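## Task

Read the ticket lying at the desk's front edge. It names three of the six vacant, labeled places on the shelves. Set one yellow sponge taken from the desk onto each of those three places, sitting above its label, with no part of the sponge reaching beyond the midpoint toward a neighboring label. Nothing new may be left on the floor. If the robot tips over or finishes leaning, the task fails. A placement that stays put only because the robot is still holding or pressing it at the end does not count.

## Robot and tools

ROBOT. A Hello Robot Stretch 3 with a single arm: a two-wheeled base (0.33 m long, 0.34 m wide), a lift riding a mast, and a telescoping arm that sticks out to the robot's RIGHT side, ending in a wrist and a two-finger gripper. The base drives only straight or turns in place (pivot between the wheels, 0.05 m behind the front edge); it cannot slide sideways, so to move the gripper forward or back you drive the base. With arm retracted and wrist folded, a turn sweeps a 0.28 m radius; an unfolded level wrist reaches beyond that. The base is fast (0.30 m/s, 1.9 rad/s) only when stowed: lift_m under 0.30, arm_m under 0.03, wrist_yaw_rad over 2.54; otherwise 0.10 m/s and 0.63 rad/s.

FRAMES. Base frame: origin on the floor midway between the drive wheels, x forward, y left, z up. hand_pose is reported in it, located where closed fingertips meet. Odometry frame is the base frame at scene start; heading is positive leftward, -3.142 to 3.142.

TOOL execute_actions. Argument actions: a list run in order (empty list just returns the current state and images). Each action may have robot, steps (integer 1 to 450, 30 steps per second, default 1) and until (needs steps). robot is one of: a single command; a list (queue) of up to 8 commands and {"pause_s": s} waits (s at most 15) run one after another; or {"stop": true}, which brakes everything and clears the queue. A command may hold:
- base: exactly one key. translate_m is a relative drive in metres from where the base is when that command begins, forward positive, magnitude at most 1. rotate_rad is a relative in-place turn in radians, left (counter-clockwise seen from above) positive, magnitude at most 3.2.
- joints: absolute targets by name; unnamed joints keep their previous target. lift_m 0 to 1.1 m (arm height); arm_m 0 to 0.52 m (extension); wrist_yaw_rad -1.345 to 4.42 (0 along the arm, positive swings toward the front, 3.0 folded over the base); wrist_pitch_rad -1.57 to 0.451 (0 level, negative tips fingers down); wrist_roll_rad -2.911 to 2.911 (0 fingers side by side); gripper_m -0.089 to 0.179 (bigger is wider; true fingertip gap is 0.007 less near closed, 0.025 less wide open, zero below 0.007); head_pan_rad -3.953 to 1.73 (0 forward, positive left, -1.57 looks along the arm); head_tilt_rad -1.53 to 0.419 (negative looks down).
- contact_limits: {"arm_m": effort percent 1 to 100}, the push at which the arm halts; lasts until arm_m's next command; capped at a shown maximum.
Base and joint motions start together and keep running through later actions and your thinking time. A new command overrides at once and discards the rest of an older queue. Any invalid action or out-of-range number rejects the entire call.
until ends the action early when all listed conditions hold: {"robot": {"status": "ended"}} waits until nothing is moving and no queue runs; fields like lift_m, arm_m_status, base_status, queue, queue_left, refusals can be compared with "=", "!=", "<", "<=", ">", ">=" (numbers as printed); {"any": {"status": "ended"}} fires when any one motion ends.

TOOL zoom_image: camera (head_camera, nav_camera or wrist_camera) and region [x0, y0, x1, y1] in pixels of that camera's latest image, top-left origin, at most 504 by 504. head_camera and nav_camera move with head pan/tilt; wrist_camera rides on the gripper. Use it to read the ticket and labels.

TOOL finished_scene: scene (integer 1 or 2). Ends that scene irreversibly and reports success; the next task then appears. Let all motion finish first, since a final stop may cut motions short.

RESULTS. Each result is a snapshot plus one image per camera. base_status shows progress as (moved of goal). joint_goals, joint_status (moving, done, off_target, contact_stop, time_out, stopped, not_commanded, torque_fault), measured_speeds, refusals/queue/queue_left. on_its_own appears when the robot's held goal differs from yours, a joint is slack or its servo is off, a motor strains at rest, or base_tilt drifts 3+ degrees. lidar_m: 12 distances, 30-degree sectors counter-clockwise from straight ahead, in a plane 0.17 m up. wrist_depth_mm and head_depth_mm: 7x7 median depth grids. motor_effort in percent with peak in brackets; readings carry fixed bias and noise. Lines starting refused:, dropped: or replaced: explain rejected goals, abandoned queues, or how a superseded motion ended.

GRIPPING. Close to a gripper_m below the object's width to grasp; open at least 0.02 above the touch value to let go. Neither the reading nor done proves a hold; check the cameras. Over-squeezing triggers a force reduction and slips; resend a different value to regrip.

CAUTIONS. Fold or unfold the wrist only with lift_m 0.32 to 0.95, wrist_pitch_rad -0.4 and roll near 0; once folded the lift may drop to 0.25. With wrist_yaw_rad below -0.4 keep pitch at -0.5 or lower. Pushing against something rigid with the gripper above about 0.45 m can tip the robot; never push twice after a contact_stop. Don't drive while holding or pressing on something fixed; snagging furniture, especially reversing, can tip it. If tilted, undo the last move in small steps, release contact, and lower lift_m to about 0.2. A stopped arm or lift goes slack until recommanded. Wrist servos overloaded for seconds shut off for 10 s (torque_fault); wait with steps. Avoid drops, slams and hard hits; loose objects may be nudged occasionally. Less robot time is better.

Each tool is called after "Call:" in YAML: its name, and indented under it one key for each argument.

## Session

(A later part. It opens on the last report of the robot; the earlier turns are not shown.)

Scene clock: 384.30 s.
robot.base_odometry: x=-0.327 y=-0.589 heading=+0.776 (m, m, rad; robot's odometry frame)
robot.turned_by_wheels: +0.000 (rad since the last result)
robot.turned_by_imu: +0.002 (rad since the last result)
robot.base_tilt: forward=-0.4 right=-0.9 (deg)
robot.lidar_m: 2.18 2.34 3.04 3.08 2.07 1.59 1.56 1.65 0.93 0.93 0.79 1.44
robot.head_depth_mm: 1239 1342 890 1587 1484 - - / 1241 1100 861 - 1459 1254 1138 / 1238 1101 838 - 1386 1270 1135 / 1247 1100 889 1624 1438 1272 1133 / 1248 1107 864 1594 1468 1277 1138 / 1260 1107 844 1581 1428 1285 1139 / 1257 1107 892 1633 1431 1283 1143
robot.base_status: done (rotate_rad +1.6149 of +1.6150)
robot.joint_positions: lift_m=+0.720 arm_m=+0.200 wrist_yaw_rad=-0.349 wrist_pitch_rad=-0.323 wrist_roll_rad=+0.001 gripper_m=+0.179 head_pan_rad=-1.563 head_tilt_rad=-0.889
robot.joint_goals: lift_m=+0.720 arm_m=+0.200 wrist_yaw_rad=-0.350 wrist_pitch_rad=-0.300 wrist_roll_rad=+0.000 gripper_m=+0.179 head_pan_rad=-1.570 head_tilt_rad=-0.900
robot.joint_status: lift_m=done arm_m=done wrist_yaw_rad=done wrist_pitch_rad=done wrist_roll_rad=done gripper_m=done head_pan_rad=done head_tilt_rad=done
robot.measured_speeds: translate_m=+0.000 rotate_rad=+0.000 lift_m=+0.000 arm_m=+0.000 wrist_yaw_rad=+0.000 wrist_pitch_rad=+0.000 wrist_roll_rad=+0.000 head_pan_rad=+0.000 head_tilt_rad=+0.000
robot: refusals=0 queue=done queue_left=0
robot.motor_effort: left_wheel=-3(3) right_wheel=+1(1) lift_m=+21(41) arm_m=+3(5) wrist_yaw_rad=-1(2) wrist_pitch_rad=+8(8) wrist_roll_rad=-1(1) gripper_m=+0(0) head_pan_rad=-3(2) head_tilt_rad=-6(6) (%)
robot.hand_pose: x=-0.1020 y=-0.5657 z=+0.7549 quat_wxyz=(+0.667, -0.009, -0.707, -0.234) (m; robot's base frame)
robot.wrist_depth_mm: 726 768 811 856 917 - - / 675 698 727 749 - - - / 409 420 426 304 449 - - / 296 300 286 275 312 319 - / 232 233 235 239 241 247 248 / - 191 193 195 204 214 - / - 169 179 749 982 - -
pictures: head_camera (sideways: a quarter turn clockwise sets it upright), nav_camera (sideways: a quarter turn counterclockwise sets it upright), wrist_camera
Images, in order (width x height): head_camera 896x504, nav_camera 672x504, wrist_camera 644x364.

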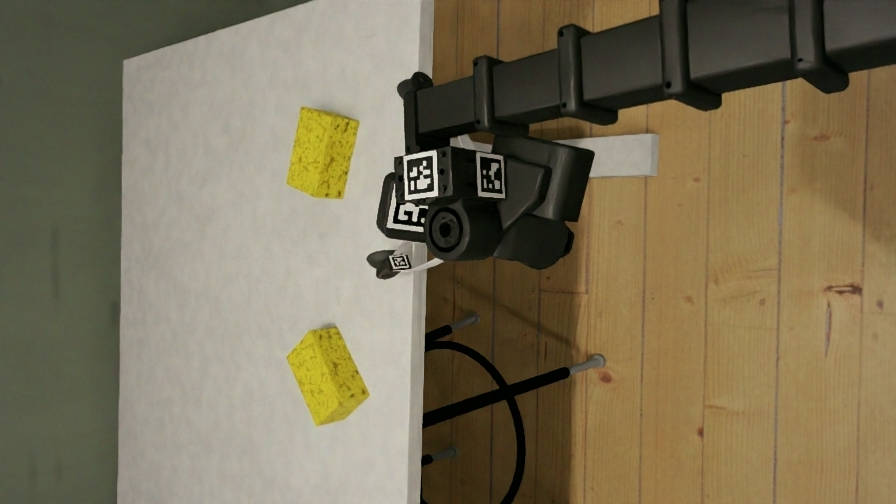

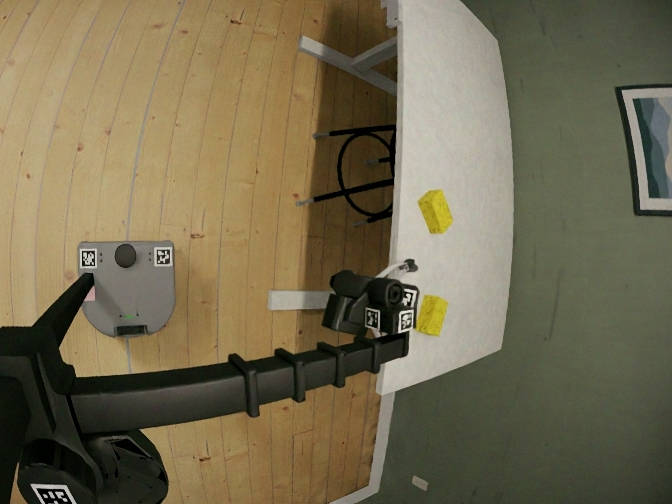

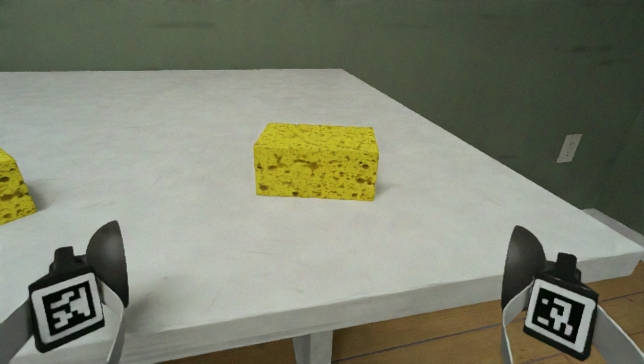

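Call:
execute_actions:
  actions:
    - {"robot":[{"base":{"translate_m":-0.051},"joints":{"arm_m":0.34,"lift_m":0.71}},{"joints":{"gripper_m":0.065}},{"pause_s":0.5},{"joints":{"lift_m":0.78}},{"joints":{"arm_m":0,"wrist_yaw_rad":0}}],"steps":450,"until":{"robot":{"status":"ended"}}}

Scene clock: 395.67 s.
robot.base_odometry: x=-0.363 y=-0.625 heading=+0.776 (m, m, rad; robot's odometry frame)
robot.turned_by_wheels: +0.000 (rad since the last result)
robot.turned_by_imu: +0.002 (rad since the last result)
robot.base_tilt: forward=-0.4 right=-0.8 (deg)
robot.lidar_m: 2.23 2.40 3.09 3.07 2.00 1.54 1.51 1.60 1.41 0.92 0.80 1.46
robot.head_depth_mm: 1237 1417 1548 1619 1473 - - / 1238 1104 887 1575 1472 - - / 1242 1106 887 785 1411 - 1107 / 1247 1108 888 779 552 1257 1122 / 1247 1110 889 1624 1434 1281 1139 / 1252 1106 842 1628 1423 1273 1139 / 1253 1109 868 1594 1443 1278 1145
robot.base_status: done (translate_m -0.0510 of -0.0510)
robot.joint_positions: lift_m=+0.780 arm_m=+0.000 wrist_yaw_rad=-0.001 wrist_pitch_rad=-0.323 wrist_roll_rad=+0.001 gripper_m=+0.069 head_pan_rad=-1.563 head_tilt_rad=-0.889
robot.joint_goals: lift_m=+0.780 arm_m=+0.000 wrist_yaw_rad=+0.000 wrist_pitch_rad=-0.300 wrist_roll_rad=+0.000 gripper_m=+0.068 head_pan_rad=-1.570 head_tilt_rad=-0.900
robot.joint_status: lift_m=done arm_m=done wrist_yaw_rad=done wrist_pitch_rad=done wrist_roll_rad=done gripper_m=done head_pan_rad=done head_tilt_rad=done
robot.measured_speeds: translate_m=+0.000 rotate_rad=+0.000 lift_m=+0.000 arm_m=+0.000 wrist_yaw_rad=+0.000 wrist_pitch_rad=+0.000 wrist_roll_rad=+0.000 head_pan_rad=+0.000 head_tilt_rad=+0.000
robot: refusals=0 queue=done queue_left=0
robot.motor_effort: left_wheel=-3(7) right_wheel=+1(2) lift_m=+41(43) arm_m=-4(2) wrist_yaw_rad=+0(3) wrist_pitch_rad=+8(8) wrist_roll_rad=+0(1) gripper_m=-19(91) head_pan_rad=-3(2) head_tilt_rad=-5(6) (%)
robot.hand_pose: x=-0.0217 y=-0.3807 z=+0.8141 quat_wxyz=(+0.698, +0.114, -0.698, -0.114) (m; robot's base frame)
robot.wrist_depth_mm: - - - - - 946 937 / 946 - - - - - - / 587 579 561 621 634 - - / 418 419 428 436 443 479 - / - 651 145 147 152 365 - / - - 131 130 131 - - / - - 452 143 145 - -
pictures: head_camera (sideways: a quarter turn clockwise sets it upright), nav_camera (sideways: a quarter turn counterclockwise sets it upright), wrist_camera
Images, in order (width x height): head_camera 896x504, nav_camera 672x504, wrist_camera 644x364.

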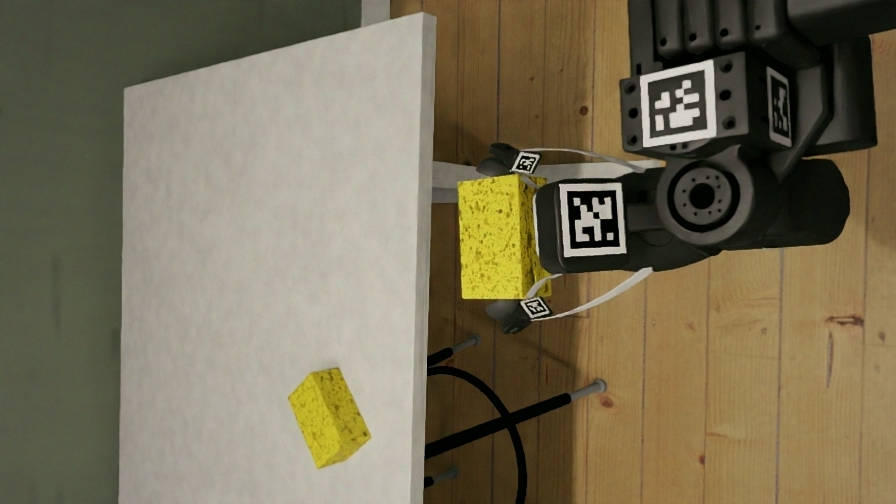

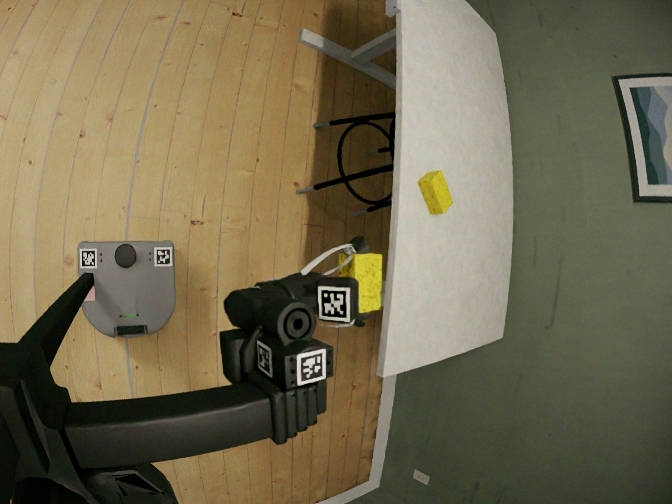

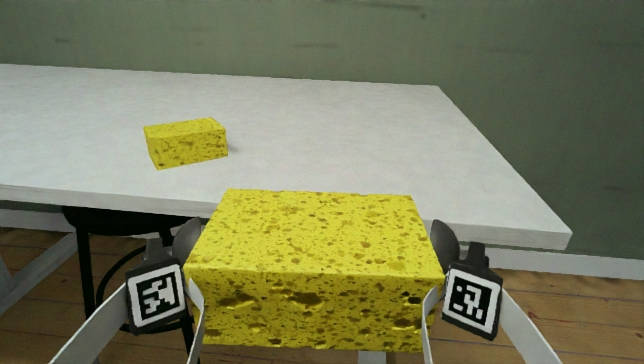

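Call:
execute_actions:
  actions:
    - {"robot":[{"base":{"rotate_rad":1.68},"joints":{"head_tilt_rad":-0.8}},{"base":{"translate_m":1.0}},{"base":{"translate_m":1.0}},{"base":{"translate_m":0.33}},{"base":{"rotate_rad":1.49},"joints":{"lift_m":0.58}}],"steps":450,"until":{"robot":{"status":"ended"}}}
    - {"steps":450,"until":{"robot":{"status":"ended"}}}
    - {"steps":450,"until":{"robot":{"status":"ended"}}}

Scene clock: 433.20 s.
robot.base_odometry: x=-2.167 y=+0.850 heading=-2.337 (m, m, rad; robot's odometry frame)
robot.turned_by_wheels: +3.170 (rad since the last result)
robot.turned_by_imu: +3.161 (rad since the last result)
robot.base_tilt: forward=-0.5 right=-0.8 (deg)
robot.lidar_m: 1.06 1.15 1.73 3.22 3.41 2.73 2.23 1.38 0.88 1.00 0.85 1.08
robot.head_depth_mm: 761 1004 1156 1169 1389 1321 1178 / 766 1012 1163 1184 1416 1321 1193 / 767 1018 1172 1182 1417 1278 1198 / 769 1020 1177 1186 1432 711 1162 / 774 1028 1187 1184 1420 1329 1168 / 830 1035 1166 1153 1413 1332 1164 / 833 909 973 1494 1545 1334 1172
robot.base_status: done (rotate_rad +1.4899 of +1.4900)
robot.joint_positions: lift_m=+0.580 arm_m=+0.000 wrist_yaw_rad=-0.001 wrist_pitch_rad=-0.323 wrist_roll_rad=+0.001 gripper_m=+0.069 head_pan_rad=-1.563 head_tilt_rad=-0.803
robot.joint_goals: lift_m=+0.580 arm_m=+0.000 wrist_yaw_rad=+0.000 wrist_pitch_rad=-0.300 wrist_roll_rad=+0.000 gripper_m=+0.068 head_pan_rad=-1.570 head_tilt_rad=-0.800
robot.joint_status: lift_m=done arm_m=done wrist_yaw_rad=done wrist_pitch_rad=done wrist_roll_rad=done gripper_m=done head_pan_rad=done head_tilt_rad=done
robot.measured_speeds: translate_m=+0.000 rotate_rad=+0.000 lift_m=+0.000 arm_m=+0.000 wrist_yaw_rad=+0.000 wrist_pitch_rad=+0.000 wrist_roll_rad=+0.000 head_pan_rad=+0.000 head_tilt_rad=+0.000
robot: refusals=0 queue=done queue_left=0
robot.motor_effort: left_wheel=-3(8) right_wheel=+1(5) lift_m=+21(41) arm_m=-4(4) wrist_yaw_rad=+0(0) wrist_pitch_rad=+8(8) wrist_roll_rad=-1(1) gripper_m=-19(19) head_pan_rad=-3(2) head_tilt_rad=+2(15) (%)
robot.hand_pose: x=-0.0217 y=-0.3807 z=+0.6149 quat_wxyz=(+0.698, +0.114, -0.698, -0.114) (m; robot's base frame)
robot.wrist_depth_mm: 841 597 705 707 697 663 598 / 918 627 769 758 725 709 587 / - 935 701 724 752 741 580 / - - 587 576 586 568 536 / - - 145 148 153 852 664 / 936 967 130 130 131 747 905 / 813 788 452 143 145 703 850
pictures: head_camera (sideways: a quarter turn clockwise sets it upright), nav_camera (sideways: a quarter turn counterclockwise sets it upright), wrist_camera
Images, in order (width x height): head_camera 896x504, nav_camera 672x504, wrist_camera 644x364.

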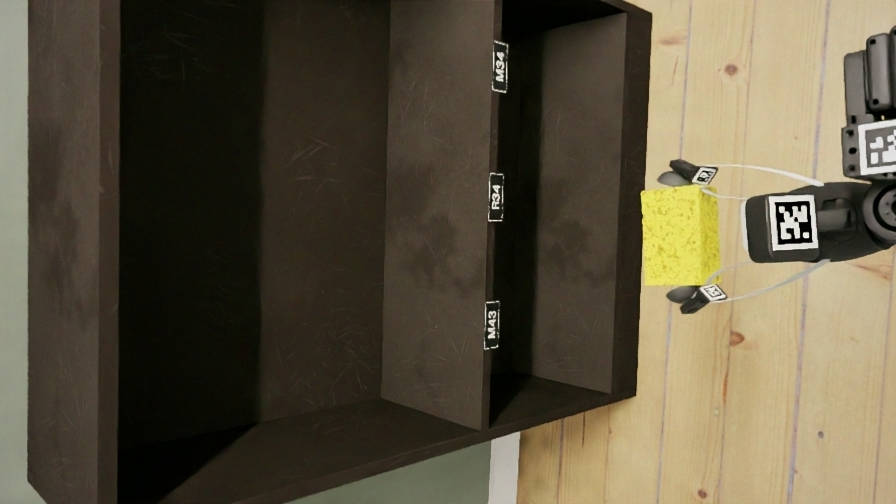

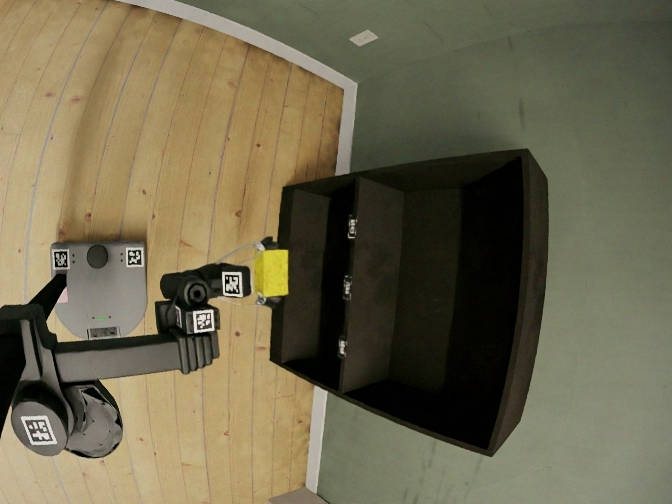

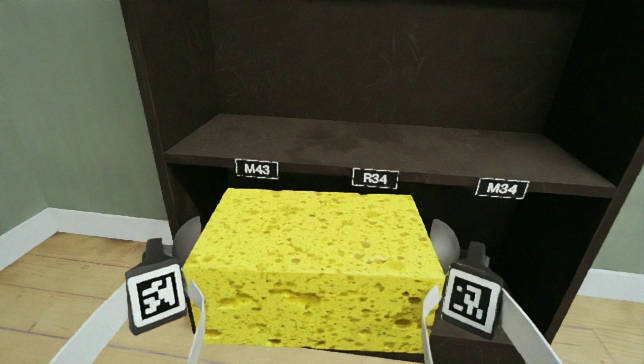

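Call:
execute_actions:
  actions:
    - {"robot":[{"base":{"rotate_rad":-0.04}},{"base":{"translate_m":-0.05}},{"joints":{"arm_m":0.46}},{"joints":{"lift_m":0.53}}],"steps":450,"until":{"robot":{"status":"ended"}}}

Scene clock: 444.17 s.
robot.base_odometry: x=-2.131 y=+0.885 heading=-2.377 (m, m, rad; robot's odometry frame)
robot.turned_by_wheels: -0.040 (rad since the last result)
robot.turned_by_imu: -0.037 (rad since the last result)
robot.base_tilt: forward=-0.3 right=-0.8 (deg)
robot.lidar_m: 1.11 1.18 1.73 3.21 3.46 2.70 2.23 1.43 0.86 1.04 0.87 1.13
robot.head_depth_mm: 810 1013 1148 1139 1390 1317 1164 / 762 1015 1177 1150 1415 1358 - / 764 1015 1167 1220 1392 1315 1162 / 768 1014 1174 1124 1428 1323 1167 / 773 1022 1179 1184 1428 1333 1167 / 776 1016 1173 1188 1424 1330 1174 / 780 1026 1124 1117 1454 1338 1173
robot.base_status: done (translate_m -0.0500 of -0.0500)
robot.joint_positions: lift_m=+0.530 arm_m=+0.460 wrist_yaw_rad=-0.001 wrist_pitch_rad=-0.323 wrist_roll_rad=+0.001 gripper_m=+0.069 head_pan_rad=-1.563 head_tilt_rad=-0.803
robot.joint_goals: lift_m=+0.530 arm_m=+0.460 wrist_yaw_rad=+0.000 wrist_pitch_rad=-0.300 wrist_roll_rad=+0.000 gripper_m=+0.068 head_pan_rad=-1.570 head_tilt_rad=-0.800
robot.joint_status: lift_m=done arm_m=done wrist_yaw_rad=done wrist_pitch_rad=done wrist_roll_rad=done gripper_m=done head_pan_rad=done head_tilt_rad=done
robot.measured_speeds: translate_m=+0.000 rotate_rad=+0.000 lift_m=+0.000 arm_m=+0.000 wrist_yaw_rad=+0.000 wrist_pitch_rad=+0.000 wrist_roll_rad=+0.000 head_pan_rad=+0.000 head_tilt_rad=+0.000
robot: refusals=0 queue=done queue_left=0
robot.motor_effort: left_wheel=+1(2) right_wheel=-2(6) lift_m=+21(22) arm_m=+3(3) wrist_yaw_rad=+1(0) wrist_pitch_rad=+8(8) wrist_roll_rad=-1(1) gripper_m=-19(19) head_pan_rad=-2(2) head_tilt_rad=+2(2) (%)
robot.hand_pose: x=-0.0216 y=-0.8400 z=+0.5649 quat_wxyz=(+0.698, +0.114, -0.698, -0.114) (m; robot's base frame)
robot.wrist_depth_mm: 312 306 299 295 288 281 277 / 335 329 321 314 308 301 296 / 362 354 346 336 330 323 315 / 380 374 367 355 353 345 339 / 302 305 146 147 153 320 325 / 248 258 130 130 131 261 264 / 217 204 173 143 146 212 221
pictures: head_camera (sideways: a quarter turn clockwise sets it upright), nav_camera (sideways: a quarter turn counterclockwise sets it upright), wrist_camera
Images, in order (width x height): head_camera 896x504, nav_camera 672x504, wrist_camera 644x364.

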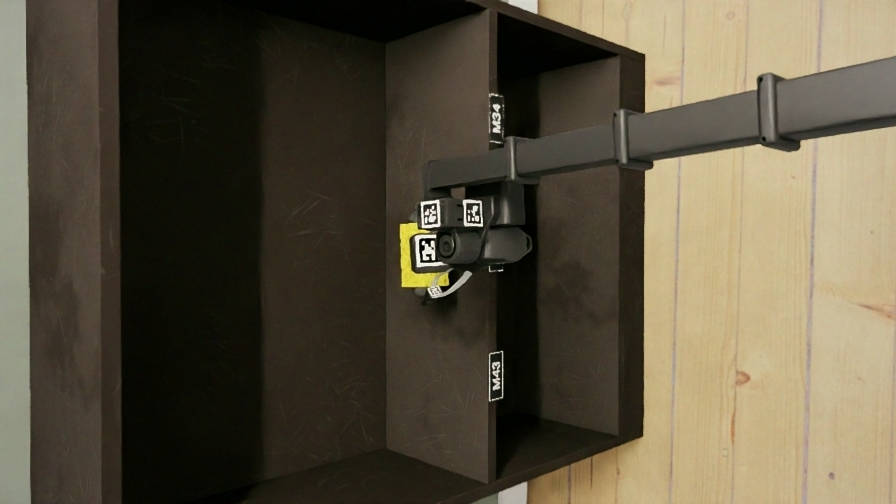

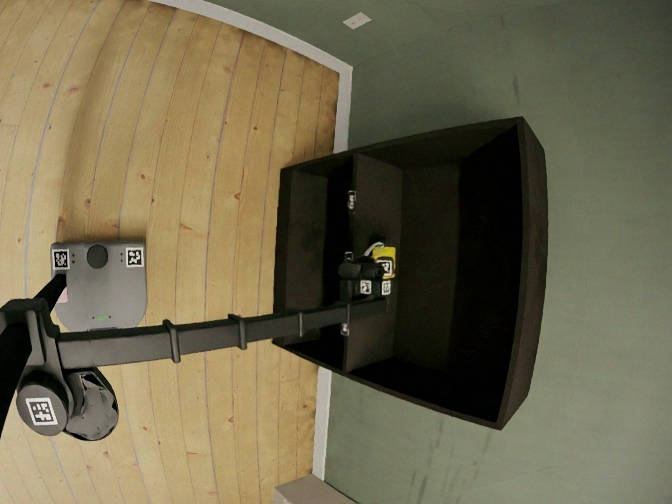

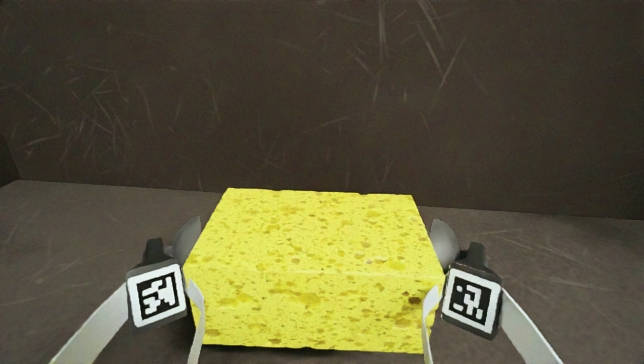

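R34 row ≈248, sponge ≈255. Good.

Call:
execute_actions:
  actions:
    - {"robot":[{"joints":{"lift_m":0.50}},{"joints":{"gripper_m":0.15}},{"pause_s":0.5},{"joints":{"lift_m":0.57}},{"joints":{"arm_m":0.05}}],"steps":450,"until":{"robot":{"status":"ended"}}}

Scene clock: 456.03 s.
robot.base_odometry: x=-2.131 y=+0.885 heading=-2.377 (m, m, rad; robot's odometry frame)
robot.turned_by_wheels: +0.000 (rad since the last result)
robot.turned_by_imu: +0.003 (rad since the last result)
robot.base_tilt: forward=-0.7 right=-0.8 (deg)
robot.lidar_m: 1.11 1.19 1.72 3.19 3.44 2.70 2.23 1.43 0.85 1.03 0.87 1.13
robot.head_depth_mm: 810 1016 1150 1142 1387 1316 1181 / 763 1009 1174 1149 1416 1318 - / 767 1015 1169 1187 1416 1349 - / 768 1019 1182 1105 1433 1347 1158 / 771 1018 1174 1184 1440 1334 1163 / 776 1021 1176 1152 1423 1330 1167 / 779 1021 1127 1126 1468 1337 1172
robot.base_status: done (translate_m -0.0500 of -0.0500)
robot.joint_positions: lift_m=+0.570 arm_m=+0.050 wrist_yaw_rad=+0.000 wrist_pitch_rad=-0.323 wrist_roll_rad=+0.001 gripper_m=+0.150 head_pan_rad=-1.563 head_tilt_rad=-0.803
robot.joint_goals: lift_m=+0.570 arm_m=+0.050 wrist_yaw_rad=+0.000 wrist_pitch_rad=-0.300 wrist_roll_rad=+0.000 gripper_m=+0.150 head_pan_rad=-1.570 head_tilt_rad=-0.800
robot.joint_status: lift_m=done arm_m=done wrist_yaw_rad=done wrist_pitch_rad=done wrist_roll_rad=done gripper_m=done head_pan_rad=done head_tilt_rad=done
robot.measured_speeds: translate_m=+0.000 rotate_rad=+0.000 lift_m=+0.000 arm_m=+0.000 wrist_yaw_rad=+0.000 wrist_pitch_rad=+0.000 wrist_roll_rad=+0.000 head_pan_rad=+0.000 head_tilt_rad=+0.000
robot: refusals=0 queue=done queue_left=0
robot.motor_effort: left_wheel=+1(1) right_wheel=-2(2) lift_m=+41(44) arm_m=-4(2) wrist_yaw_rad=-1(0) wrist_pitch_rad=+8(8) wrist_roll_rad=-1(0) gripper_m=+0(83) head_pan_rad=-3(3) head_tilt_rad=+2(2) (%)
robot.hand_pose: x=-0.0216 y=-0.4307 z=+0.6041 quat_wxyz=(+0.698, +0.114, -0.698, -0.114) (m; robot's base frame)
robot.wrist_depth_mm: 492 625 672 656 644 627 485 / 794 632 708 691 687 663 473 / 882 600 674 692 713 668 503 / 957 578 831 529 558 539 548 / - 755 904 879 856 660 855 / 916 - 792 819 833 - 888 / 761 738 730 711 695 689 811
pictures: head_camera (sideways: a quarter turn clockwise sets it upright), nav_camera (sideways: a quarter turn counterclockwise sets it upright), wrist_camera
Images, in order (width x height): head_camera 896x504, nav_camera 672x504, wrist_camera 644x364.

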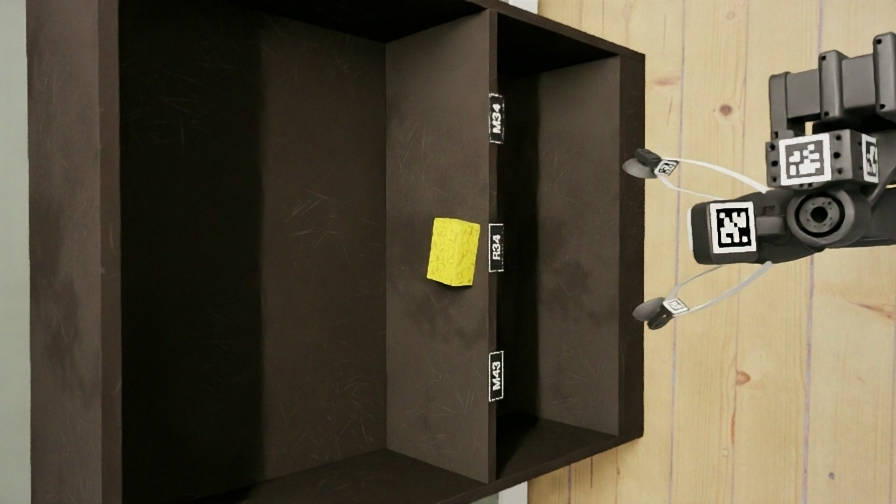

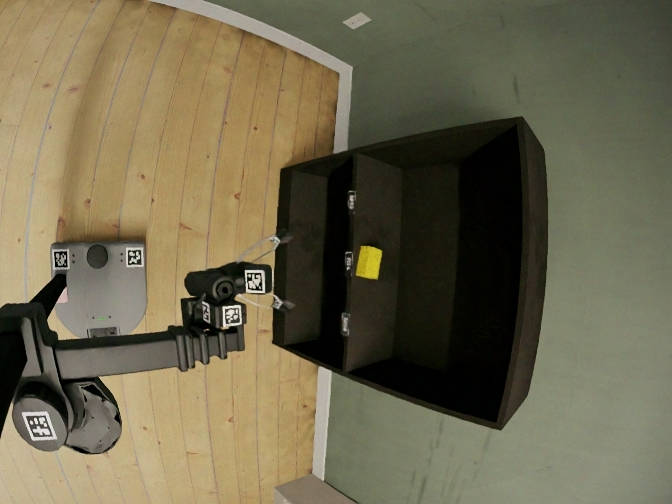

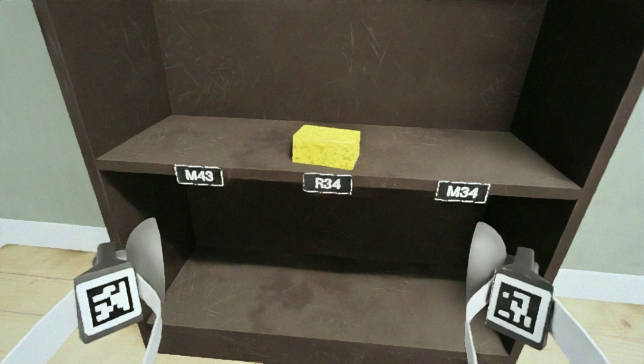

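Call:
finished_scene:
  scene: 2

The scene is finished: the task was done.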